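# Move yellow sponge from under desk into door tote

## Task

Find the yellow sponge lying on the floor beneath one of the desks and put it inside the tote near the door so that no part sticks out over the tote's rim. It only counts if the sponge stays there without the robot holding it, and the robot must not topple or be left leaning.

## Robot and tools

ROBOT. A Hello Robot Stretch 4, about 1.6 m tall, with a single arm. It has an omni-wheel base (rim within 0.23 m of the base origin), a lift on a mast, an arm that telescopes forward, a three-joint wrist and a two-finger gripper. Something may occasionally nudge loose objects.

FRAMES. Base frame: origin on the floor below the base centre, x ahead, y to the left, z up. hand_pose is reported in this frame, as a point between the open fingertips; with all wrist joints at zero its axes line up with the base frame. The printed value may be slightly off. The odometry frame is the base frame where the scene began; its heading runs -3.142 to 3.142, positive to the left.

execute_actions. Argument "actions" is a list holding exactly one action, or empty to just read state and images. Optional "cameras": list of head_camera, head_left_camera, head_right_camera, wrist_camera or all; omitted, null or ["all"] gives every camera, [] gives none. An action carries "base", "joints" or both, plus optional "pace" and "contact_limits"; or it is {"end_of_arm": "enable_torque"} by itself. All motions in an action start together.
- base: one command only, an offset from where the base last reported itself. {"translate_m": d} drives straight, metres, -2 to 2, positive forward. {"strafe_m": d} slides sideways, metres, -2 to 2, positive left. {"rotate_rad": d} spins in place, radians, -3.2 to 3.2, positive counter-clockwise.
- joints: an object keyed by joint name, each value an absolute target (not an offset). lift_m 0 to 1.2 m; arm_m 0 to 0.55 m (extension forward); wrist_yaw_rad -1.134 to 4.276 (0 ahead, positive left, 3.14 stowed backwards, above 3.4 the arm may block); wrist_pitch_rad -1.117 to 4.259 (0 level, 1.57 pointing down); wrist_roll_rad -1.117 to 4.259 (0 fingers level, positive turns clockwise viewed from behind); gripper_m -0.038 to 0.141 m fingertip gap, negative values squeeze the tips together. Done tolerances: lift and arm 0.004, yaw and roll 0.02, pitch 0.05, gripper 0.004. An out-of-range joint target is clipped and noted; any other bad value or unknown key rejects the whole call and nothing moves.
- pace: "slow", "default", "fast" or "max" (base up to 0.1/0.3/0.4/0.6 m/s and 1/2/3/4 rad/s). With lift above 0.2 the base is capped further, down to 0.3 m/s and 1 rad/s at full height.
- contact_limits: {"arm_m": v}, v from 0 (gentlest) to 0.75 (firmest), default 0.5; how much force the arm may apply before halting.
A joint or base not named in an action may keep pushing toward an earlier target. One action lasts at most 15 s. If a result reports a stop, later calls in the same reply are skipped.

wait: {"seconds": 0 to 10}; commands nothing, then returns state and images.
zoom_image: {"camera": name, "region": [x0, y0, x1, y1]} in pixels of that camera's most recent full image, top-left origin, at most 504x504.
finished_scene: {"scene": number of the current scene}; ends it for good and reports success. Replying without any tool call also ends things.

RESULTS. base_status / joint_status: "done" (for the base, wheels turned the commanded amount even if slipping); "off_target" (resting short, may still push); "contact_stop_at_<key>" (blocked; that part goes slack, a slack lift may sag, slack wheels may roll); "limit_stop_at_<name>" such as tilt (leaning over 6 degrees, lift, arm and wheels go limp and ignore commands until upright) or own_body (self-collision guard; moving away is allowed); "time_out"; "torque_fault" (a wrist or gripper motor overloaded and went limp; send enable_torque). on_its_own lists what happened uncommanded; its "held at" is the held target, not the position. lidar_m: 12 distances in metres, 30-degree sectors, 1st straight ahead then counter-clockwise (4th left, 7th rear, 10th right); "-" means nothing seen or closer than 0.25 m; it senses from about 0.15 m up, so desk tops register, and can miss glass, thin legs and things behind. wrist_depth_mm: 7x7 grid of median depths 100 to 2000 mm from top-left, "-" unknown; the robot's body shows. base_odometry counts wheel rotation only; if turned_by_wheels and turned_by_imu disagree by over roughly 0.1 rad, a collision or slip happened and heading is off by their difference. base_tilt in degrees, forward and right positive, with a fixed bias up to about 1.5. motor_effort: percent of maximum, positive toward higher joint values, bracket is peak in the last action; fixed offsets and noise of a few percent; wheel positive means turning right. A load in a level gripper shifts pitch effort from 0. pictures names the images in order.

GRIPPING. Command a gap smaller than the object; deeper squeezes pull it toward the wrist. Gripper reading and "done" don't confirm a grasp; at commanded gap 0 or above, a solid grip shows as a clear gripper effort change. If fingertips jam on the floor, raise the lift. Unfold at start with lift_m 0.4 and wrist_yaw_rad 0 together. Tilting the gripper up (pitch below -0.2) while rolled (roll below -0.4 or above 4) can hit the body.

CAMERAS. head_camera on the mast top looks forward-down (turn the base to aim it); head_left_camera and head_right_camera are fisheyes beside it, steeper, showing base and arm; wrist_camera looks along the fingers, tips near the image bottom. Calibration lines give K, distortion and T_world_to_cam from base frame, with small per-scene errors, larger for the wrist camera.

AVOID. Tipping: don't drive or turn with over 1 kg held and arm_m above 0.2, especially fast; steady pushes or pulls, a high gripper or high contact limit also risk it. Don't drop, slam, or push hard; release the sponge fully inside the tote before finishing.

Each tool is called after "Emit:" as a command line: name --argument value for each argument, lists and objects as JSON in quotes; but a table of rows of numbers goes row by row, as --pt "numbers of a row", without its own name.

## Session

Emit:
execute_actions --actions '[]'

Scene clock: 0.00 s.
base_odometry: x=+0.000 y=+0.000 heading=+0.000 (m, m, rad; odometry frame)
turned_by_wheels: +0.000 (rad since the last result)
turned_by_imu: +0.000 (rad since the last result)
base_tilt: forward=-0.3 right=+0.4 (deg)
lidar_m: 1.38 1.03 1.01 1.13 0.96 1.58 0.86 0.66 0.64 0.67 1.04 1.80
base_status: not commanded
joint_positions: lift_m=+0.184 arm_m=-0.001 wrist_yaw_rad=+3.190 wrist_pitch_rad=-0.012 wrist_roll_rad=+0.016 gripper_m=+0.057
joint_status: not commanded
motor_effort: lift_m=+21 arm_m=+0 wrist_yaw_rad=-1 wrist_pitch_rad=-7 wrist_roll_rad=-1 gripper_m=-3 wheel_0=+0 wheel_1=+1 wheel_2=+0 (%)
hand_pose: x=-0.1229 y=+0.0733 z=+0.3658 quat_wxyz=(-0.024, +0.006, +0.008, +1.000) (m; base frame)
wrist_depth_mm: - 138 250 - 1756 1576 1336 / - 112 137 - 1756 1499 1336 / - 114 137 - 1708 1499 1336 / - 128 167 - 1756 1499 1308 / 173 778 - - 1756 1499 1336 / 691 809 212 1464 1281 1366 1308 / 691 750 904 931 878 991 1078
pictures: head_camera, head_left_camera, head_right_camera, wrist_camera
camera_calibration (this result's frames):
wrist_camera: T_world_to_cam=[[-0.0240076, 0.999699, -0.00505786, -0.0860678], [-0.0355329, -0.00590942, -0.999351, 0.426097], [-0.99908, -0.0238123, 0.0356641, 0.0893047], [0, 0, 0, 1]] pos_world=[0.102297, 0.0906864, 0.4222]
Images, in order (width x height): head_camera 420x560, head_left_camera 420x672, head_right_camera 420x672, wrist_camera 616x392.

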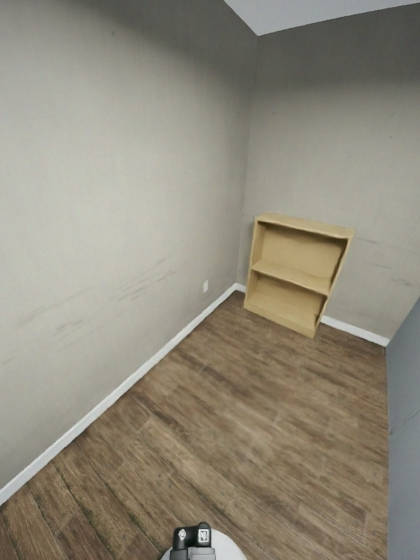

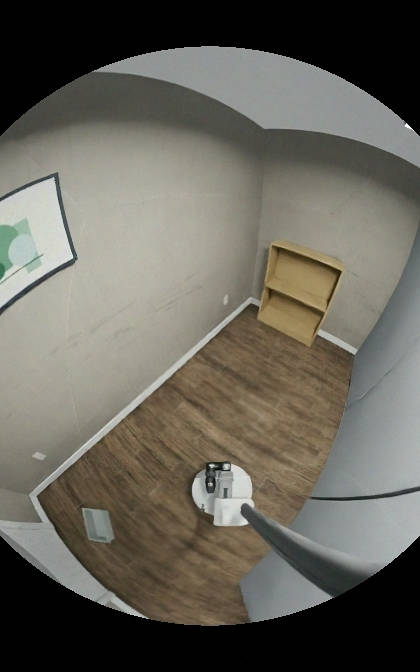

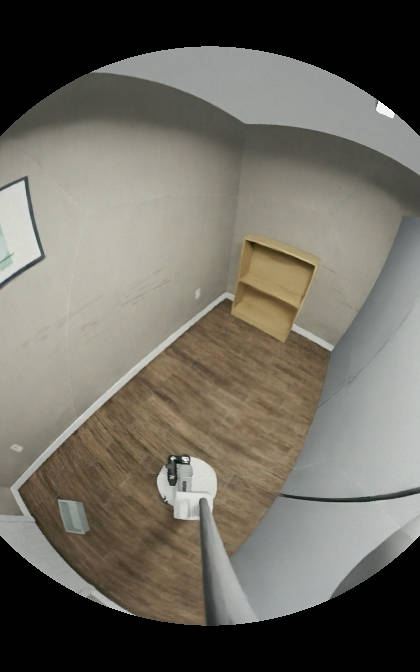

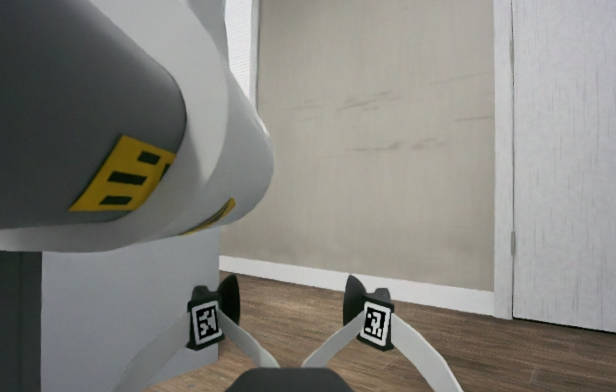

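Emit:
execute_actions --actions '[{"base":{"rotate_rad":2.8}}]' --cameras '["head_camera"]'

Scene clock: 4.77 s.
base_odometry: x=+0.000 y=+0.000 heading=+2.799 (m, m, rad; odometry frame)
turned_by_wheels: +2.799 (rad since the last result)
turned_by_imu: +2.778 (rad since the last result)
base_tilt: forward=-0.3 right=+0.4 (deg)
lidar_m: 1.57 0.75 0.65 0.65 0.77 1.41 1.86 1.20 1.02 1.01 0.95 0.97
base_status: done
joint_positions: lift_m=+0.184 arm_m=-0.001 wrist_yaw_rad=+3.190 wrist_pitch_rad=-0.012 wrist_roll_rad=+0.016 gripper_m=+0.057
joint_status: not commanded
motor_effort: lift_m=+21(21) arm_m=-1(0) wrist_yaw_rad=-1(1) wrist_pitch_rad=-8(6) wrist_roll_rad=-2(1) gripper_m=-5(1) wheel_0=-3(10) wheel_1=-4(10) wheel_2=-3(11) (%)
hand_pose: x=-0.1228 y=+0.0733 z=+0.3658 quat_wxyz=(-0.024, +0.006, +0.008, +1.000) (m; base frame)
wrist_depth_mm: - 138 251 - - - 1576 / - 112 137 - - - 1464 / - 114 136 - - - 1464 / - 128 166 - - - 1537 / 173 1464 - - - - 1499 / 1182 1397 213 1537 1281 1537 1430 / 904 891 931 946 891 991 1060
pictures: head_camera
Images, in order (width x height): head_camera 420x560.

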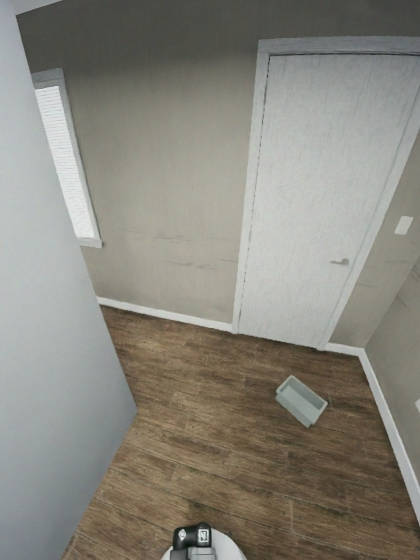

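Emit:
execute_actions --actions '[{"base":{"translate_m":1.15},"pace":"fast"}]' --cameras '[]'

Emit:
execute_actions --actions '[{"base":{"rotate_rad":1.3}}]' --cameras '["head_camera"]'

Scene clock: 13.80 s.
base_odometry: x=-1.083 y=+0.386 heading=+2.800 (m, m, rad; odometry frame)
turned_by_wheels: +0.000 (rad since the last result)
turned_by_imu: +0.000 (rad since the last result)
base_tilt: forward=-0.3 right=+0.5 (deg)
lidar_m: 0.48 0.58 1.03 0.90 0.56 0.75 2.70 1.53 0.66 0.67 0.55 0.46
base_status: done
joint_positions: lift_m=+0.184 arm_m=-0.001 wrist_yaw_rad=+3.190 wrist_pitch_rad=-0.012 wrist_roll_rad=+0.016 gripper_m=+0.057
joint_status: not commanded
motor_effort: lift_m=+21(21) arm_m=+0(1) wrist_yaw_rad=-1(1) wrist_pitch_rad=-8(6) wrist_roll_rad=-2(3) gripper_m=-3(4) wheel_0=+1(9) wheel_1=+2(10) wheel_2=+1(15) (%)
hand_pose: x=-0.1228 y=+0.0733 z=+0.3658 quat_wxyz=(-0.024, +0.006, +0.008, +1.000) (m; base frame)
wrist_depth_mm: - 138 251 - - 1499 699 / - 112 137 - - 1537 691 / - 114 137 - - 1576 699 / - 128 167 - - 1537 715 / 172 1808 - - - 1537 699 / 1308 1430 213 1576 1281 1308 691 / 917 891 904 917 891 931 683
pictures: none
No camera images: the call's "cameras" was empty. Leave "cameras" out to get every camera's image.

Scene clock: 15.70 s.
base_odometry: x=-1.083 y=+0.386 heading=-2.184 (m, m, rad; odometry frame)
turned_by_wheels: +1.299 (rad since the last result)
turned_by_imu: +1.289 (rad since the last result)
base_tilt: forward=-0.3 right=+0.4 (deg)
lidar_m: 1.80 0.64 0.58 1.40 1.95 0.70 0.64 0.67 0.46 0.47 0.50 0.69
base_status: done
joint_positions: lift_m=+0.184 arm_m=-0.001 wrist_yaw_rad=+3.190 wrist_pitch_rad=-0.012 wrist_roll_rad=+0.016 gripper_m=+0.057
joint_status: not commanded
motor_effort: lift_m=+20(21) arm_m=-1(1) wrist_yaw_rad=-1(1) wrist_pitch_rad=-7(7) wrist_roll_rad=-2(2) gripper_m=-2(3) wheel_0=-2(8) wheel_1=-3(9) wheel_2=-3(10) (%)
hand_pose: x=-0.1228 y=+0.0733 z=+0.3658 quat_wxyz=(-0.024, +0.006, +0.008, +1.000) (m; base frame)
wrist_depth_mm: - 138 250 1464 1464 1464 1499 / - 112 137 1430 1464 1464 1464 / - 114 136 1464 1430 1464 1430 / - 128 166 1464 1464 1430 1430 / 172 1025 1464 1464 1464 1397 1464 / 820 1205 212 1430 1255 1464 1397 / 798 891 917 715 831 1008 1078
pictures: head_camera
Images, in order (width x height): head_camera 420x560.

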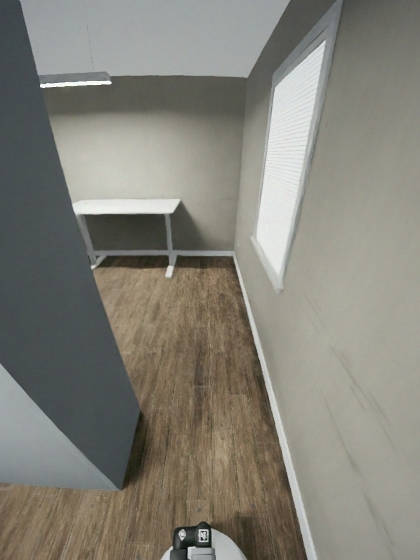

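Emit:
execute_actions --actions '[{"base":{"translate_m":1.25},"joints":{"lift_m":0.4},"pace":"fast"}]' --cameras '[]'

Emit:
execute_actions --actions '[{"base":{"rotate_rad":1.3},"joints":{"wrist_yaw_rad":0,"gripper_m":0.141}}]' --cameras '["head_camera","wrist_camera"]'

Scene clock: 24.63 s.
base_odometry: x=-1.803 y=-0.637 heading=-2.184 (m, m, rad; odometry frame)
turned_by_wheels: +0.001 (rad since the last result)
turned_by_imu: +0.000 (rad since the last result)
base_tilt: forward=-0.3 right=+0.4 (deg)
lidar_m: 1.59 1.40 1.97 1.71 0.62 0.64 1.90 0.70 0.50 0.43 0.47 0.64
base_status: done
joint_positions: lift_m=+0.400 arm_m=-0.001 wrist_yaw_rad=+3.190 wrist_pitch_rad=-0.012 wrist_roll_rad=+0.016 gripper_m=+0.057
joint_status: all done
motor_effort: lift_m=+23(27) arm_m=-1(1) wrist_yaw_rad=-1(0) wrist_pitch_rad=-7(7) wrist_roll_rad=-2(1) gripper_m=-4(3) wheel_0=+3(9) wheel_1=+4(10) wheel_2=+1(16) (%)
hand_pose: x=-0.1228 y=+0.0733 z=+0.5816 quat_wxyz=(-0.024, +0.006, +0.008, +1.000) (m; base frame)
wrist_depth_mm: - 137 251 - - 831 574 / - 112 137 - - 831 569 / - 114 136 - - 831 564 / - 128 167 - - 820 569 / 173 1060 - - - 831 564 / 831 1255 211 - 1863 809 559 / 831 991 1366 1397 1308 750 559
pictures: none
No camera images: the call's "cameras" was empty. Leave "cameras" out to get every camera's image.

Scene clock: 27.10 s.
base_odometry: x=-1.803 y=-0.637 heading=-0.885 (m, m, rad; odometry frame)
turned_by_wheels: +1.299 (rad since the last result)
turned_by_imu: +1.289 (rad since the last result)
base_tilt: forward=-0.3 right=+0.4 (deg)
lidar_m: 2.45 0.87 0.59 0.89 1.03 0.57 0.46 0.44 0.54 0.86 1.40 1.52
base_status: done
joint_positions: lift_m=+0.400 arm_m=-0.001 wrist_yaw_rad=+0.001 wrist_pitch_rad=-0.012 wrist_roll_rad=+0.016 gripper_m=+0.141
joint_status: all done
motor_effort: lift_m=+22(23) arm_m=+0(1) wrist_yaw_rad=-2(11) wrist_pitch_rad=-7(8) wrist_roll_rad=-1(1) gripper_m=+2(6) wheel_0=-3(8) wheel_1=-4(9) wheel_2=-4(9) (%)
hand_pose: x=+0.4581 y=-0.0873 z=+0.5817 quat_wxyz=(+1.000, +0.008, -0.006, +0.000) (m; base frame)
wrist_depth_mm: 1708 - - - - - - / 1708 - - - - - - / 1708 - - - - - 1618 / 1708 - - - - - - / 1756 - - - - - - / 1756 206 - - - 1921 - / 1397 1336 1366 156 1464 1366 1499
pictures: head_camera, wrist_camera
camera_calibration (this result's frames):
wrist_camera: T_world_to_cam=[[-0.0241345, -0.999696, -0.00505914, -0.0849532], [0.0357699, 0.00419385, -0.999351, 0.629727], [0.999069, -0.0242998, 0.0356578, -0.257153], [0, 0, 0, 1]] pos_world=[0.232338, -0.0938172, 0.638058]
Images, in order (width x height): head_camera 420x560, wrist_camera 616x392.

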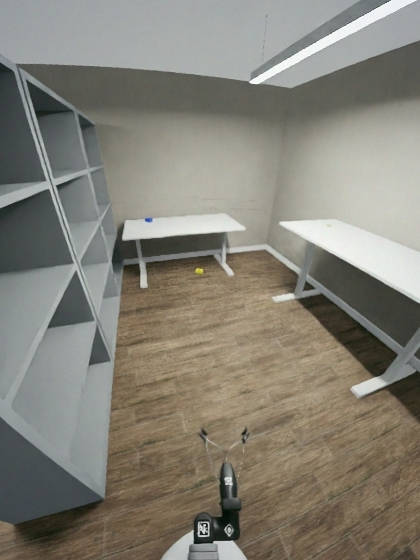

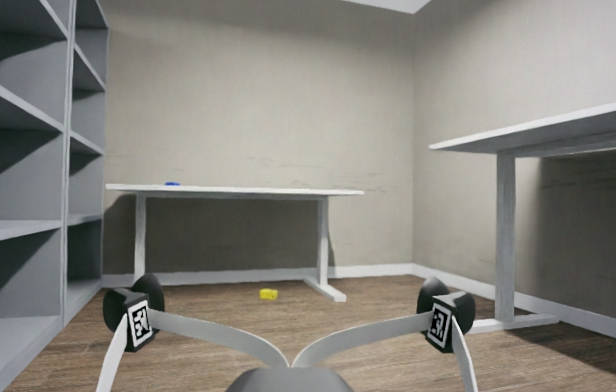

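x≈2.7, y≈0.08.

Emit:
execute_actions --actions '[{"base":{"rotate_rad":0.055}}]' --cameras '[]'

Emit:
execute_actions --actions '[{"base":{"translate_m":2},"joints":{"lift_m":0.3,"arm_m":0.42,"wrist_pitch_rad":1.57},"pace":"fast"}]' --cameras '["head_camera","wrist_camera"]'

Scene clock: 31.80 s.
base_odometry: x=-1.803 y=-0.637 heading=-0.830 (m, m, rad; odometry frame)
turned_by_wheels: +0.055 (rad since the last result)
turned_by_imu: +0.056 (rad since the last result)
base_tilt: forward=-0.3 right=+0.4 (deg)
lidar_m: 2.45 0.78 0.61 0.99 0.98 0.56 0.46 0.45 0.54 1.08 1.37 1.61
base_status: done
joint_positions: lift_m=+0.400 arm_m=-0.001 wrist_yaw_rad=+0.000 wrist_pitch_rad=-0.012 wrist_roll_rad=+0.016 gripper_m=+0.141
joint_status: not commanded
motor_effort: lift_m=+22(22) arm_m=+0(0) wrist_yaw_rad=-2(3) wrist_pitch_rad=-7(6) wrist_roll_rad=-2(2) gripper_m=+2(1) wheel_0=-1(6) wheel_1=-2(9) wheel_2=-2(8) (%)
hand_pose: x=+0.4580 y=-0.0873 z=+0.5817 quat_wxyz=(+1.000, +0.008, -0.006, +0.000) (m; base frame)
wrist_depth_mm: 1661 - - - - - - / 1708 - - - - - - / 1756 - - - - - 1661 / 1756 - - - - - - / 1756 - - - - - - / 1756 206 - - - - 1921 / 1397 1308 1366 156 1499 1397 1537
pictures: none
No camera images: the call's "cameras" was empty. Leave "cameras" out to get every camera's image.

Scene clock: 38.07 s.
base_odometry: x=-0.452 y=-2.112 heading=-0.830 (m, m, rad; odometry frame)
turned_by_wheels: +0.001 (rad since the last result)
turned_by_imu: -0.003 (rad since the last result)
base_tilt: forward=-0.2 right=+0.4 (deg)
lidar_m: 0.51 0.49 0.61 0.85 0.85 1.01 2.41 1.78 1.02 0.90 1.66 0.59
base_status: done
joint_positions: lift_m=+0.300 arm_m=+0.419 wrist_yaw_rad=+0.000 wrist_pitch_rad=+1.570 wrist_roll_rad=+0.016 gripper_m=+0.141
joint_status: all done
motor_effort: lift_m=+19(21) arm_m=+6(11) wrist_yaw_rad=-1(2) wrist_pitch_rad=+1(5) wrist_roll_rad=-1(0) gripper_m=+0(2) wheel_0=+2(9) wheel_1=+2(10) wheel_2=+2(15) (%)
hand_pose: x=+0.5902 y=-0.0874 z=+0.1899 quat_wxyz=(+0.707, +0.006, +0.707, -0.006) (m; base frame)
wrist_depth_mm: 404 410 366 413 418 418 427 / 402 407 413 413 415 418 421 / 402 404 410 410 415 421 421 / 399 407 413 413 415 418 418 / 404 407 404 413 413 418 421 / 402 206 404 413 415 421 424 / 399 402 407 156 415 418 421
pictures: head_camera, wrist_camera
camera_calibration (this result's frames):
wrist_camera: T_world_to_cam=[[-0.00458335, -0.999683, 0.024763, -0.101112], [-0.999695, 0.00397981, -0.0243675, 0.659432], [0.0242612, -0.0248671, -0.999396, 0.396617], [0, 0, 0, 1]] pos_world=[0.649145, -0.0938416, 0.41495]
Images, in order (width x height): head_camera 420x560, wrist_camera 616x392.

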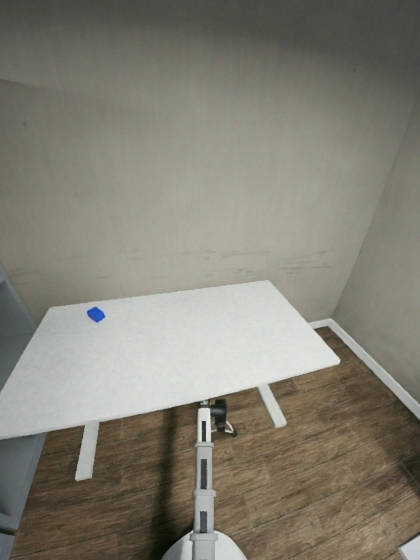

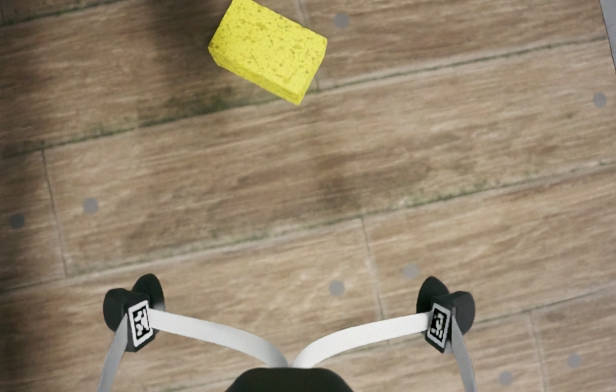

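Emit:
execute_actions --actions '[{"base":{"translate_m":0.12},"joints":{"arm_m":0.515,"wrist_roll_rad":-1.1,"gripper_m":0.12}}]' --cameras '[]'

Emit:
execute_actions --actions '[{"base":{"strafe_m":0.018},"joints":{"lift_m":0.2}}]' --cameras '["wrist_camera"]'

Scene clock: 45.80 s.
base_odometry: x=-0.371 y=-2.200 heading=-0.829 (m, m, rad; odometry frame)
turned_by_wheels: +0.000 (rad since the last result)
turned_by_imu: +0.002 (rad since the last result)
base_tilt: forward=-0.2 right=+0.4 (deg)
lidar_m: 0.40 0.39 0.47 0.89 0.87 1.06 2.53 1.69 1.00 0.88 0.75 0.46
base_status: done
joint_positions: lift_m=+0.300 arm_m=+0.514 wrist_yaw_rad=+0.000 wrist_pitch_rad=+1.570 wrist_roll_rad=-1.099 gripper_m=+0.120
joint_status: all done
motor_effort: lift_m=+19(19) arm_m=+5(4) wrist_yaw_rad=-1(2) wrist_pitch_rad=+0(0) wrist_roll_rad=-3(10) gripper_m=-1(0) wheel_0=+2(6) wheel_1=+4(8) wheel_2=-2(12) (%)
hand_pose: x=+0.6851 y=-0.0874 z=+0.1899 quat_wxyz=(+0.603, -0.370, +0.603, +0.369) (m; base frame)
wrist_depth_mm: 413 410 415 415 415 421 424 / 410 410 413 413 418 418 421 / 410 410 415 415 413 415 421 / 410 407 413 413 415 415 415 / 407 407 407 368 415 415 415 / 407 221 410 410 220 413 415 / 407 407 407 158 413 418 415
pictures: none
No camera images: the call's "cameras" was empty. Leave "cameras" out to get every camera's image.

Scene clock: 47.23 s.
base_odometry: x=-0.358 y=-2.188 heading=-0.829 (m, m, rad; odometry frame)
turned_by_wheels: +0.000 (rad since the last result)
turned_by_imu: +0.001 (rad since the last result)
base_tilt: forward=-0.3 right=+0.5 (deg)
lidar_m: 0.37 0.38 0.46 0.87 0.88 1.05 2.52 1.75 1.02 0.90 0.75 0.46
base_status: done
joint_positions: lift_m=+0.200 arm_m=+0.514 wrist_yaw_rad=+0.000 wrist_pitch_rad=+1.570 wrist_roll_rad=-1.099 gripper_m=+0.120
joint_status: all done
motor_effort: lift_m=+18(19) arm_m=+5(5) wrist_yaw_rad=-2(2) wrist_pitch_rad=+1(0) wrist_roll_rad=-4(3) gripper_m=+1(0) wheel_0=+0(9) wheel_1=+1(10) wheel_2=+0(0) (%)
hand_pose: x=+0.6852 y=-0.0874 z=+0.0899 quat_wxyz=(+0.603, -0.370, +0.603, +0.369) (m; base frame)
wrist_depth_mm: 314 312 314 317 317 320 322 / 314 312 314 317 319 319 319 / 310 314 310 314 314 314 317 / 310 310 312 315 315 317 315 / 310 314 312 272 312 317 319 / 309 220 267 270 220 314 315 / 307 309 310 157 310 314 315
pictures: wrist_camera
camera_calibration (this result's frames):
wrist_camera: T_world_to_cam=[[0.895774, -0.443776, 0.0255134, -0.666555], [-0.443251, -0.896082, -0.0237715, 0.291919], [0.0334114, 0.00998507, -0.999392, 0.291198], [0, 0, 0, 1]] pos_world=[0.716747, -0.0371253, 0.314966]
Images, in order (width x height): wrist_camera 616x392.

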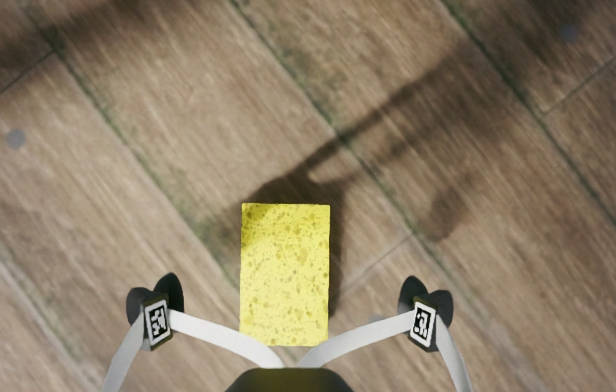

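Emit:
execute_actions --actions '[{"joints":{"lift_m":0.142}}]' --cameras '[]'

Emit:
execute_actions --actions '[{"joints":{"gripper_m":0.025}}]' --cameras '["wrist_camera"]'

Emit:
execute_actions --actions '[{"base":{"translate_m":-0.12},"joints":{"lift_m":0.3}}]' --cameras '["wrist_camera"]'

Emit:
execute_actions --actions '[{"base":{"translate_m":-2},"joints":{"arm_m":0.2,"lift_m":0.4,"wrist_roll_rad":0.6},"pace":"fast"}]' --cameras '[]'

Emit:
execute_actions --actions '[{"base":{"rotate_rad":1.81}}]' --cameras '["head_camera"]'

Scene clock: 57.07 s.
base_odometry: x=-0.358 y=-2.188 heading=-0.829 (m, m, rad; odometry frame)
turned_by_wheels: +0.000 (rad since the last result)
turned_by_imu: +0.002 (rad since the last result)
base_tilt: forward=-0.3 right=+0.4 (deg)
lidar_m: 0.38 0.38 0.48 0.87 0.87 1.03 2.53 1.74 1.01 0.91 0.77 0.46
base_status: not commanded
joint_positions: lift_m=+0.142 arm_m=+0.514 wrist_yaw_rad=+0.000 wrist_pitch_rad=+1.570 wrist_roll_rad=-1.099 gripper_m=+0.120
joint_status: all done
motor_effort: lift_m=+18(19) arm_m=+5(6) wrist_yaw_rad=-2(0) wrist_pitch_rad=+1(2) wrist_roll_rad=-3(3) gripper_m=+0(2) wheel_0=+0(0) wheel_1=+2(2) wheel_2=+0(0) (%)
hand_pose: x=+0.6852 y=-0.0874 z=+0.0319 quat_wxyz=(+0.603, -0.370, +0.603, +0.369) (m; base frame)
wrist_depth_mm: 255 256 257 257 260 258 263 / 254 255 256 257 259 259 262 / 255 255 257 258 258 258 259 / 252 255 255 256 256 258 259 / 252 253 254 211 256 257 259 / 251 221 209 211 221 258 257 / 251 251 252 158 255 256 258
pictures: none
No camera images: the call's "cameras" was empty. Leave "cameras" out to get every camera's image.

Scene clock: 58.90 s.
base_odometry: x=-0.358 y=-2.188 heading=-0.829 (m, m, rad; odometry frame)
turned_by_wheels: +0.000 (rad since the last result)
turned_by_imu: +0.001 (rad since the last result)
base_tilt: forward=-0.3 right=+0.4 (deg)
lidar_m: 0.39 0.39 0.47 0.86 0.88 1.05 2.55 1.75 1.00 0.90 0.75 0.46
base_status: not commanded
joint_positions: lift_m=+0.142 arm_m=+0.514 wrist_yaw_rad=+0.000 wrist_pitch_rad=+1.570 wrist_roll_rad=-1.099 gripper_m=+0.026
joint_status: all done
motor_effort: lift_m=+18(18) arm_m=+5(5) wrist_yaw_rad=-1(0) wrist_pitch_rad=+0(0) wrist_roll_rad=-3(3) gripper_m=-24(27) wheel_0=+0(0) wheel_1=+1(2) wheel_2=+0(0) (%)
hand_pose: x=+0.6852 y=-0.0874 z=+0.0319 quat_wxyz=(+0.603, -0.370, +0.603, +0.369) (m; base frame)
wrist_depth_mm: 255 257 256 258 260 260 262 / 254 256 256 257 258 259 262 / 254 254 255 256 259 257 260 / 254 253 255 255 257 257 258 / 253 255 253 200 256 257 257 / 252 252 199 200 209 256 259 / 251 250 199 199 255 255 256
pictures: wrist_camera
camera_calibration (this result's frames):
wrist_camera: T_world_to_cam=[[0.895775, -0.443775, 0.0255132, -0.665077], [-0.44325, -0.896083, -0.0237714, 0.29054], [0.0334111, 0.0099851, -0.999392, 0.233242], [0, 0, 0, 1]] pos_world=[0.716749, -0.0371253, 0.256975]
Images, in order (width x height): wrist_camera 616x392.

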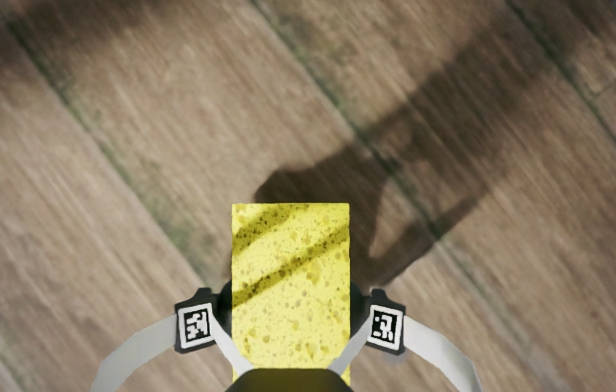

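Scene clock: 60.63 s.
base_odometry: x=-0.439 y=-2.100 heading=-0.829 (m, m, rad; odometry frame)
turned_by_wheels: +0.000 (rad since the last result)
turned_by_imu: +0.001 (rad since the last result)
base_tilt: forward=-0.2 right=+0.4 (deg)
lidar_m: 0.49 0.49 0.60 0.85 0.84 1.02 2.44 1.76 1.05 0.91 1.68 0.59
base_status: done
joint_positions: lift_m=+0.300 arm_m=+0.514 wrist_yaw_rad=+0.000 wrist_pitch_rad=+1.570 wrist_roll_rad=-1.099 gripper_m=+0.026
joint_status: all done
motor_effort: lift_m=+23(25) arm_m=+5(6) wrist_yaw_rad=-1(2) wrist_pitch_rad=+0(0) wrist_roll_rad=-3(3) gripper_m=-24(23) wheel_0=-4(7) wheel_1=-3(9) wheel_2=+3(11) (%)
hand_pose: x=+0.6852 y=-0.0874 z=+0.1895 quat_wxyz=(+0.603, -0.370, +0.603, +0.369) (m; base frame)
wrist_depth_mm: 413 410 415 418 415 415 421 / 413 410 415 418 418 421 421 / 407 410 407 415 415 415 418 / 407 407 410 410 413 415 415 / 407 407 413 201 413 415 415 / 404 404 199 201 209 415 415 / 404 404 199 199 413 413 413
pictures: wrist_camera
camera_calibration (this result's frames):
wrist_camera: T_world_to_cam=[[0.895775, -0.443774, 0.0255133, -0.669102], [-0.44325, -0.896083, -0.0237715, 0.294288], [0.0334112, 0.00998512, -0.999392, 0.390742], [0, 0, 0, 1]] pos_world=[0.716753, -0.0371253, 0.414571]
Images, in order (width x height): wrist_camera 616x392.

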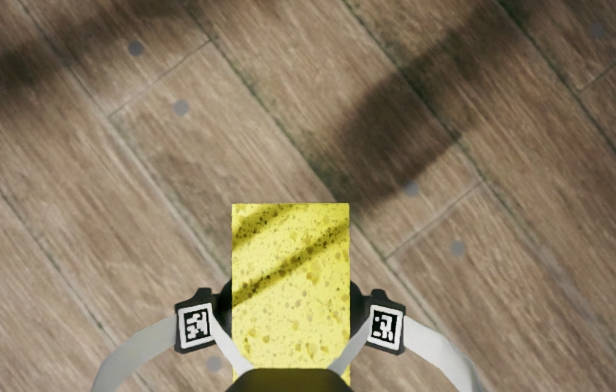

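Scene clock: 66.90 s.
base_odometry: x=-1.789 y=-0.624 heading=-0.830 (m, m, rad; odometry frame)
turned_by_wheels: +0.000 (rad since the last result)
turned_by_imu: +0.010 (rad since the last result)
base_tilt: forward=-0.3 right=+0.4 (deg)
lidar_m: 2.45 0.77 0.58 0.99 0.97 0.57 0.47 0.44 0.54 1.04 1.40 1.64
base_status: done
joint_positions: lift_m=+0.400 arm_m=+0.201 wrist_yaw_rad=+0.000 wrist_pitch_rad=+1.570 wrist_roll_rad=+0.599 gripper_m=+0.026
joint_status: all done
motor_effort: lift_m=+22(24) arm_m=-5(4) wrist_yaw_rad=+0(2) wrist_pitch_rad=-2(1) wrist_roll_rad=+0(7) gripper_m=-24(23) wheel_0=-1(8) wheel_1=-2(10) wheel_2=-1(15) (%)
hand_pose: x=+0.3721 y=-0.0874 z=+0.2896 quat_wxyz=(+0.676, +0.209, +0.675, -0.209) (m; base frame)
wrist_depth_mm: 496 504 504 517 517 521 530 / 500 500 508 508 525 525 530 / 496 508 504 512 517 525 530 / 496 500 508 517 517 525 530 / 492 500 496 201 521 525 530 / 496 504 200 200 211 521 525 / 488 496 200 200 459 521 525
pictures: none
No camera images: the call's "cameras" was empty. Leave "cameras" out to get every camera's image.

Scene clock: 69.10 s.
base_odometry: x=-1.789 y=-0.624 heading=+0.980 (m, m, rad; odometry frame)
turned_by_wheels: +1.809 (rad since the last result)
turned_by_imu: +1.795 (rad since the last result)
base_tilt: forward=-0.2 right=+0.4 (deg)
lidar_m: 1.78 0.70 0.51 0.45 0.47 0.68 1.50 1.41 1.98 1.52 0.58 0.64
base_status: done
joint_positions: lift_m=+0.400 arm_m=+0.201 wrist_yaw_rad=+0.000 wrist_pitch_rad=+1.570 wrist_roll_rad=+0.599 gripper_m=+0.026
joint_status: not commanded
motor_effort: lift_m=+22(22) arm_m=-5(6) wrist_yaw_rad=-1(1) wrist_pitch_rad=+1(0) wrist_roll_rad=+0(0) gripper_m=-25(24) wheel_0=-3(9) wheel_1=-3(10) wheel_2=-3(10) (%)
hand_pose: x=+0.3722 y=-0.0874 z=+0.2896 quat_wxyz=(+0.676, +0.209, +0.675, -0.209) (m; base frame)
wrist_depth_mm: 500 508 512 517 517 500 421 / 500 504 512 512 512 530 535 / 496 500 504 508 521 521 530 / 500 504 508 508 521 525 535 / 496 504 504 200 517 525 525 / 496 496 199 200 210 525 525 / 496 500 199 200 462 521 535
pictures: head_camera
Images, in order (width x height): head_camera 420x560.

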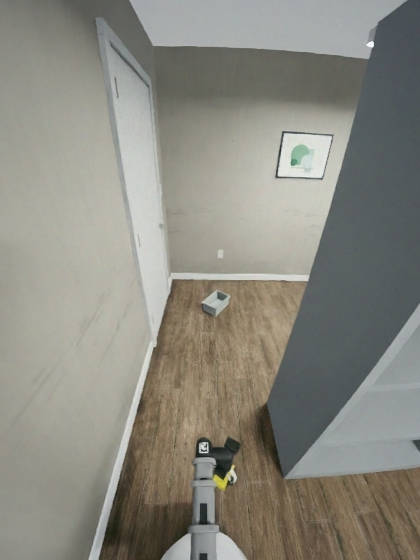

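Emit:
execute_actions --actions '[{"base":{"translate_m":1.35},"joints":{"arm_m":0.46,"wrist_roll_rad":-1.0},"pace":"fast"}]' --cameras '["head_camera","wrist_camera"]'

Scene clock: 78.10 s.
base_odometry: x=-1.037 y=+0.497 heading=+0.980 (m, m, rad; odometry frame)
turned_by_wheels: +0.000 (rad since the last result)
turned_by_imu: -0.001 (rad since the last result)
base_tilt: forward=-0.3 right=+0.4 (deg)
lidar_m: 0.48 0.65 0.48 0.43 0.49 0.70 1.89 0.66 0.65 1.89 1.73 0.47
base_status: done
joint_positions: lift_m=+0.400 arm_m=+0.459 wrist_yaw_rad=+0.000 wrist_pitch_rad=+1.570 wrist_roll_rad=-0.999 gripper_m=+0.026
joint_status: all done
motor_effort: lift_m=+22(22) arm_m=+6(7) wrist_yaw_rad=-1(0) wrist_pitch_rad=+0(1) wrist_roll_rad=-3(8) gripper_m=-26(25) wheel_0=+1(9) wheel_1=+4(10) wheel_2=+2(14) (%)
hand_pose: x=+0.6302 y=-0.0874 z=+0.2896 quat_wxyz=(+0.621, -0.339, +0.620, +0.339) (m; base frame)
wrist_depth_mm: 508 508 512 517 512 521 521 / 504 508 512 512 517 517 521 / 504 508 508 512 512 517 517 / 512 504 500 512 512 521 517 / 496 508 389 200 504 517 512 / 504 508 198 200 211 508 512 / 500 504 199 199 392 512 512
pictures: head_camera, wrist_camera
camera_calibration (this result's frames):
wrist_camera: T_world_to_cam=[[0.847057, -0.530883, 0.0256389, -0.599395], [-0.530384, -0.847419, -0.0239482, 0.331538], [0.0344406, 0.00668703, -0.999384, 0.491677], [0, 0, 0, 1]] pos_world=[0.666631, -0.0405448, 0.514682]
Images, in order (width x height): head_camera 420x560, wrist_camera 616x392.

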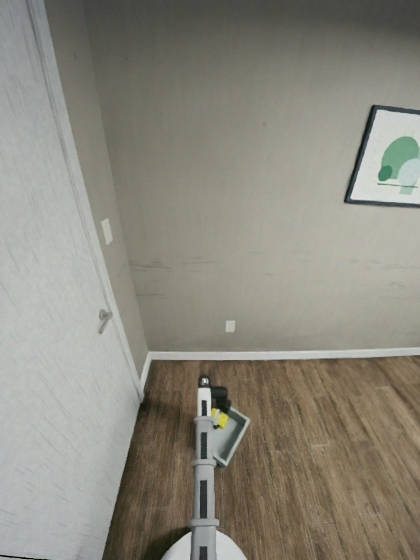

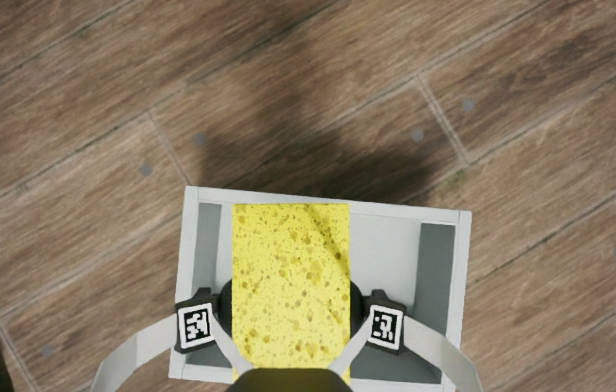

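Emit:
execute_actions --actions '[{"base":{"strafe_m":-0.045},"joints":{"lift_m":0.28,"wrist_roll_rad":-0.91}}]' --cameras '["head_camera","wrist_camera"]'

Scene clock: 83.23 s.
base_odometry: x=-1.000 y=+0.472 heading=+0.980 (m, m, rad; odometry frame)
turned_by_wheels: +0.000 (rad since the last result)
turned_by_imu: +0.002 (rad since the last result)
base_tilt: forward=-0.3 right=+0.5 (deg)
lidar_m: 0.47 0.72 0.49 0.48 0.54 0.77 2.28 0.61 0.65 1.89 1.74 0.62
base_status: done
joint_positions: lift_m=+0.280 arm_m=+0.459 wrist_yaw_rad=+0.000 wrist_pitch_rad=+1.570 wrist_roll_rad=-0.911 gripper_m=+0.026
joint_status: all done
motor_effort: lift_m=+18(19) arm_m=+6(5) wrist_yaw_rad=-2(2) wrist_pitch_rad=+1(0) wrist_roll_rad=+1(1) gripper_m=-24(24) wheel_0=+1(9) wheel_1=-3(11) wheel_2=+0(1) (%)
hand_pose: x=+0.6302 y=-0.0874 z=+0.1699 quat_wxyz=(+0.635, -0.311, +0.635, +0.311) (m; base frame)
wrist_depth_mm: 389 389 389 397 402 397 399 / 389 392 389 394 397 399 402 / 389 387 392 392 394 397 397 / 387 303 384 366 392 319 397 / 387 304 384 200 392 312 397 / 387 281 199 200 210 319 399 / 382 270 198 199 287 274 397
pictures: head_camera, wrist_camera
camera_calibration (this result's frames):
wrist_camera: T_world_to_cam=[[0.796592, -0.603976, 0.0255805, -0.570902], [-0.603509, -0.796994, -0.0240185, 0.379177], [0.0348941, 0.00369488, -0.999384, 0.371484], [0, 0, 0, 1]] pos_world=[0.67065, -0.0439819, 0.394966]
Images, in order (width x height): head_camera 420x560, wrist_camera 616x392.

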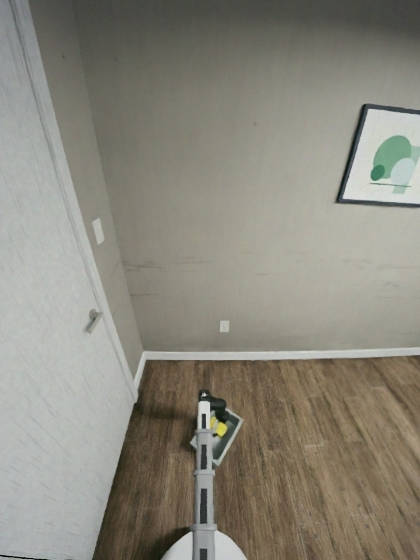

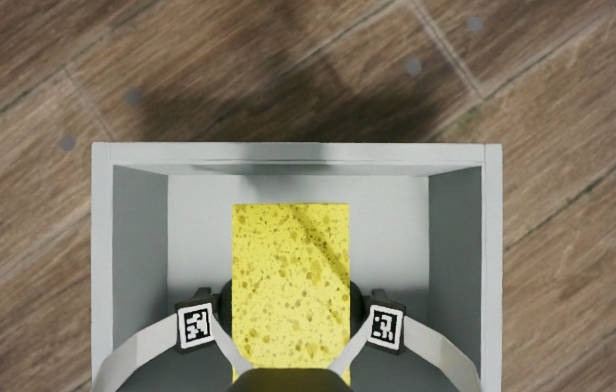

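Emit:
execute_actions --actions '[{"joints":{"lift_m":0.15}}]' --cameras '[]'

Emit:
execute_actions --actions '[{"joints":{"gripper_m":0.09}}]' --cameras '[]'

Emit:
execute_actions --actions '[{"joints":{"lift_m":0.3}}]' --cameras '["wrist_camera"]'

Scene clock: 90.57 s.
base_odometry: x=-1.000 y=+0.472 heading=+0.980 (m, m, rad; odometry frame)
turned_by_wheels: +0.000 (rad since the last result)
turned_by_imu: +0.002 (rad since the last result)
base_tilt: forward=-0.2 right=+0.4 (deg)
lidar_m: 0.47 0.72 0.52 0.48 0.54 0.76 2.27 0.62 0.68 1.89 1.73 0.59
base_status: not commanded
joint_positions: lift_m=+0.150 arm_m=+0.459 wrist_yaw_rad=+0.000 wrist_pitch_rad=+1.570 wrist_roll_rad=-0.911 gripper_m=+0.026
joint_status: all done
motor_effort: lift_m=+18(17) arm_m=+5(5) wrist_yaw_rad=-2(1) wrist_pitch_rad=+1(1) wrist_roll_rad=+0(0) gripper_m=-25(25) wheel_0=+1(1) wheel_1=-3(3) wheel_2=+0(0) (%)
hand_pose: x=+0.6302 y=-0.0874 z=+0.0399 quat_wxyz=(+0.635, -0.311, +0.635, +0.311) (m; base frame)
wrist_depth_mm: 263 265 265 264 266 267 267 / 262 263 264 265 265 267 267 / 163 165 165 166 165 163 162 / 202 259 258 259 262 262 202 / 202 257 258 201 263 263 201 / 202 257 199 201 211 262 201 / 200 244 199 199 259 238 200
pictures: none
No camera images: the call's "cameras" was empty. Leave "cameras" out to get every camera's image.

Scene clock: 92.03 s.
base_odometry: x=-1.000 y=+0.472 heading=+0.980 (m, m, rad; odometry frame)
turned_by_wheels: +0.000 (rad since the last result)
turned_by_imu: +0.001 (rad since the last result)
base_tilt: forward=-0.3 right=+0.4 (deg)
lidar_m: 0.47 0.70 0.52 0.47 0.54 0.77 2.28 0.62 0.66 1.90 1.71 0.61
base_status: not commanded
joint_positions: lift_m=+0.150 arm_m=+0.459 wrist_yaw_rad=+0.000 wrist_pitch_rad=+1.570 wrist_roll_rad=-0.911 gripper_m=+0.090
joint_status: all done
motor_effort: lift_m=+18(18) arm_m=+5(6) wrist_yaw_rad=-2(1) wrist_pitch_rad=+1(1) wrist_roll_rad=+0(0) gripper_m=-1(27) wheel_0=+1(1) wheel_1=-3(3) wheel_2=+0(0) (%)
hand_pose: x=+0.6302 y=-0.0874 z=+0.0399 quat_wxyz=(+0.635, -0.311, +0.635, +0.311) (m; base frame)
wrist_depth_mm: 262 263 264 266 267 268 268 / 260 264 264 265 265 266 268 / 163 165 166 165 165 163 162 / 202 258 259 262 262 264 202 / 202 258 258 216 260 265 202 / 202 256 214 215 218 260 201 / 200 255 258 164 259 252 200
pictures: none
No camera images: the call's "cameras" was empty. Leave "cameras" out to get every camera's image.

Scene clock: 93.73 s.
base_odometry: x=-1.000 y=+0.472 heading=+0.980 (m, m, rad; odometry frame)
turned_by_wheels: +0.000 (rad since the last result)
turned_by_imu: +0.001 (rad since the last result)
base_tilt: forward=-0.3 right=+0.4 (deg)
lidar_m: 0.46 0.71 0.51 0.48 0.52 0.78 2.51 0.62 0.66 1.88 1.73 0.62
base_status: not commanded
joint_positions: lift_m=+0.300 arm_m=+0.459 wrist_yaw_rad=+0.000 wrist_pitch_rad=+1.570 wrist_roll_rad=-0.911 gripper_m=+0.090
joint_status: all done
motor_effort: lift_m=+23(23) arm_m=+5(5) wrist_yaw_rad=-2(2) wrist_pitch_rad=+1(0) wrist_roll_rad=+1(0) gripper_m=-2(1) wheel_0=+1(1) wheel_1=-3(3) wheel_2=+0(0) (%)
hand_pose: x=+0.6302 y=-0.0874 z=+0.1895 quat_wxyz=(+0.635, -0.311, +0.635, +0.311) (m; base frame)
wrist_depth_mm: 410 410 413 418 421 415 418 / 410 410 410 413 421 415 418 / 407 407 413 415 413 415 421 / 407 327 407 407 407 343 415 / 407 329 407 364 410 343 415 / 407 303 404 404 219 343 415 / 402 289 304 164 306 312 415
pictures: wrist_camera
camera_calibration (this result's frames):
wrist_camera: T_world_to_cam=[[0.796592, -0.603976, 0.0255806, -0.571408], [-0.60351, -0.796994, -0.0240186, 0.379651], [0.0348943, 0.00369487, -0.999384, 0.391095], [0, 0, 0, 1]] pos_world=[0.670655, -0.0439819, 0.41459]
Images, in order (width x height): wrist_camera 616x392.

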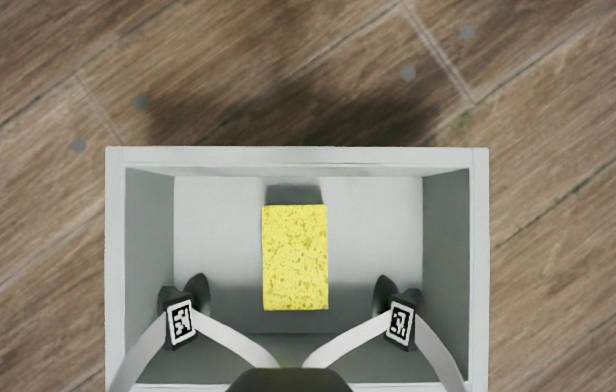

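Emit:
finished_scene --scene 2

The scene is finished: the task was done.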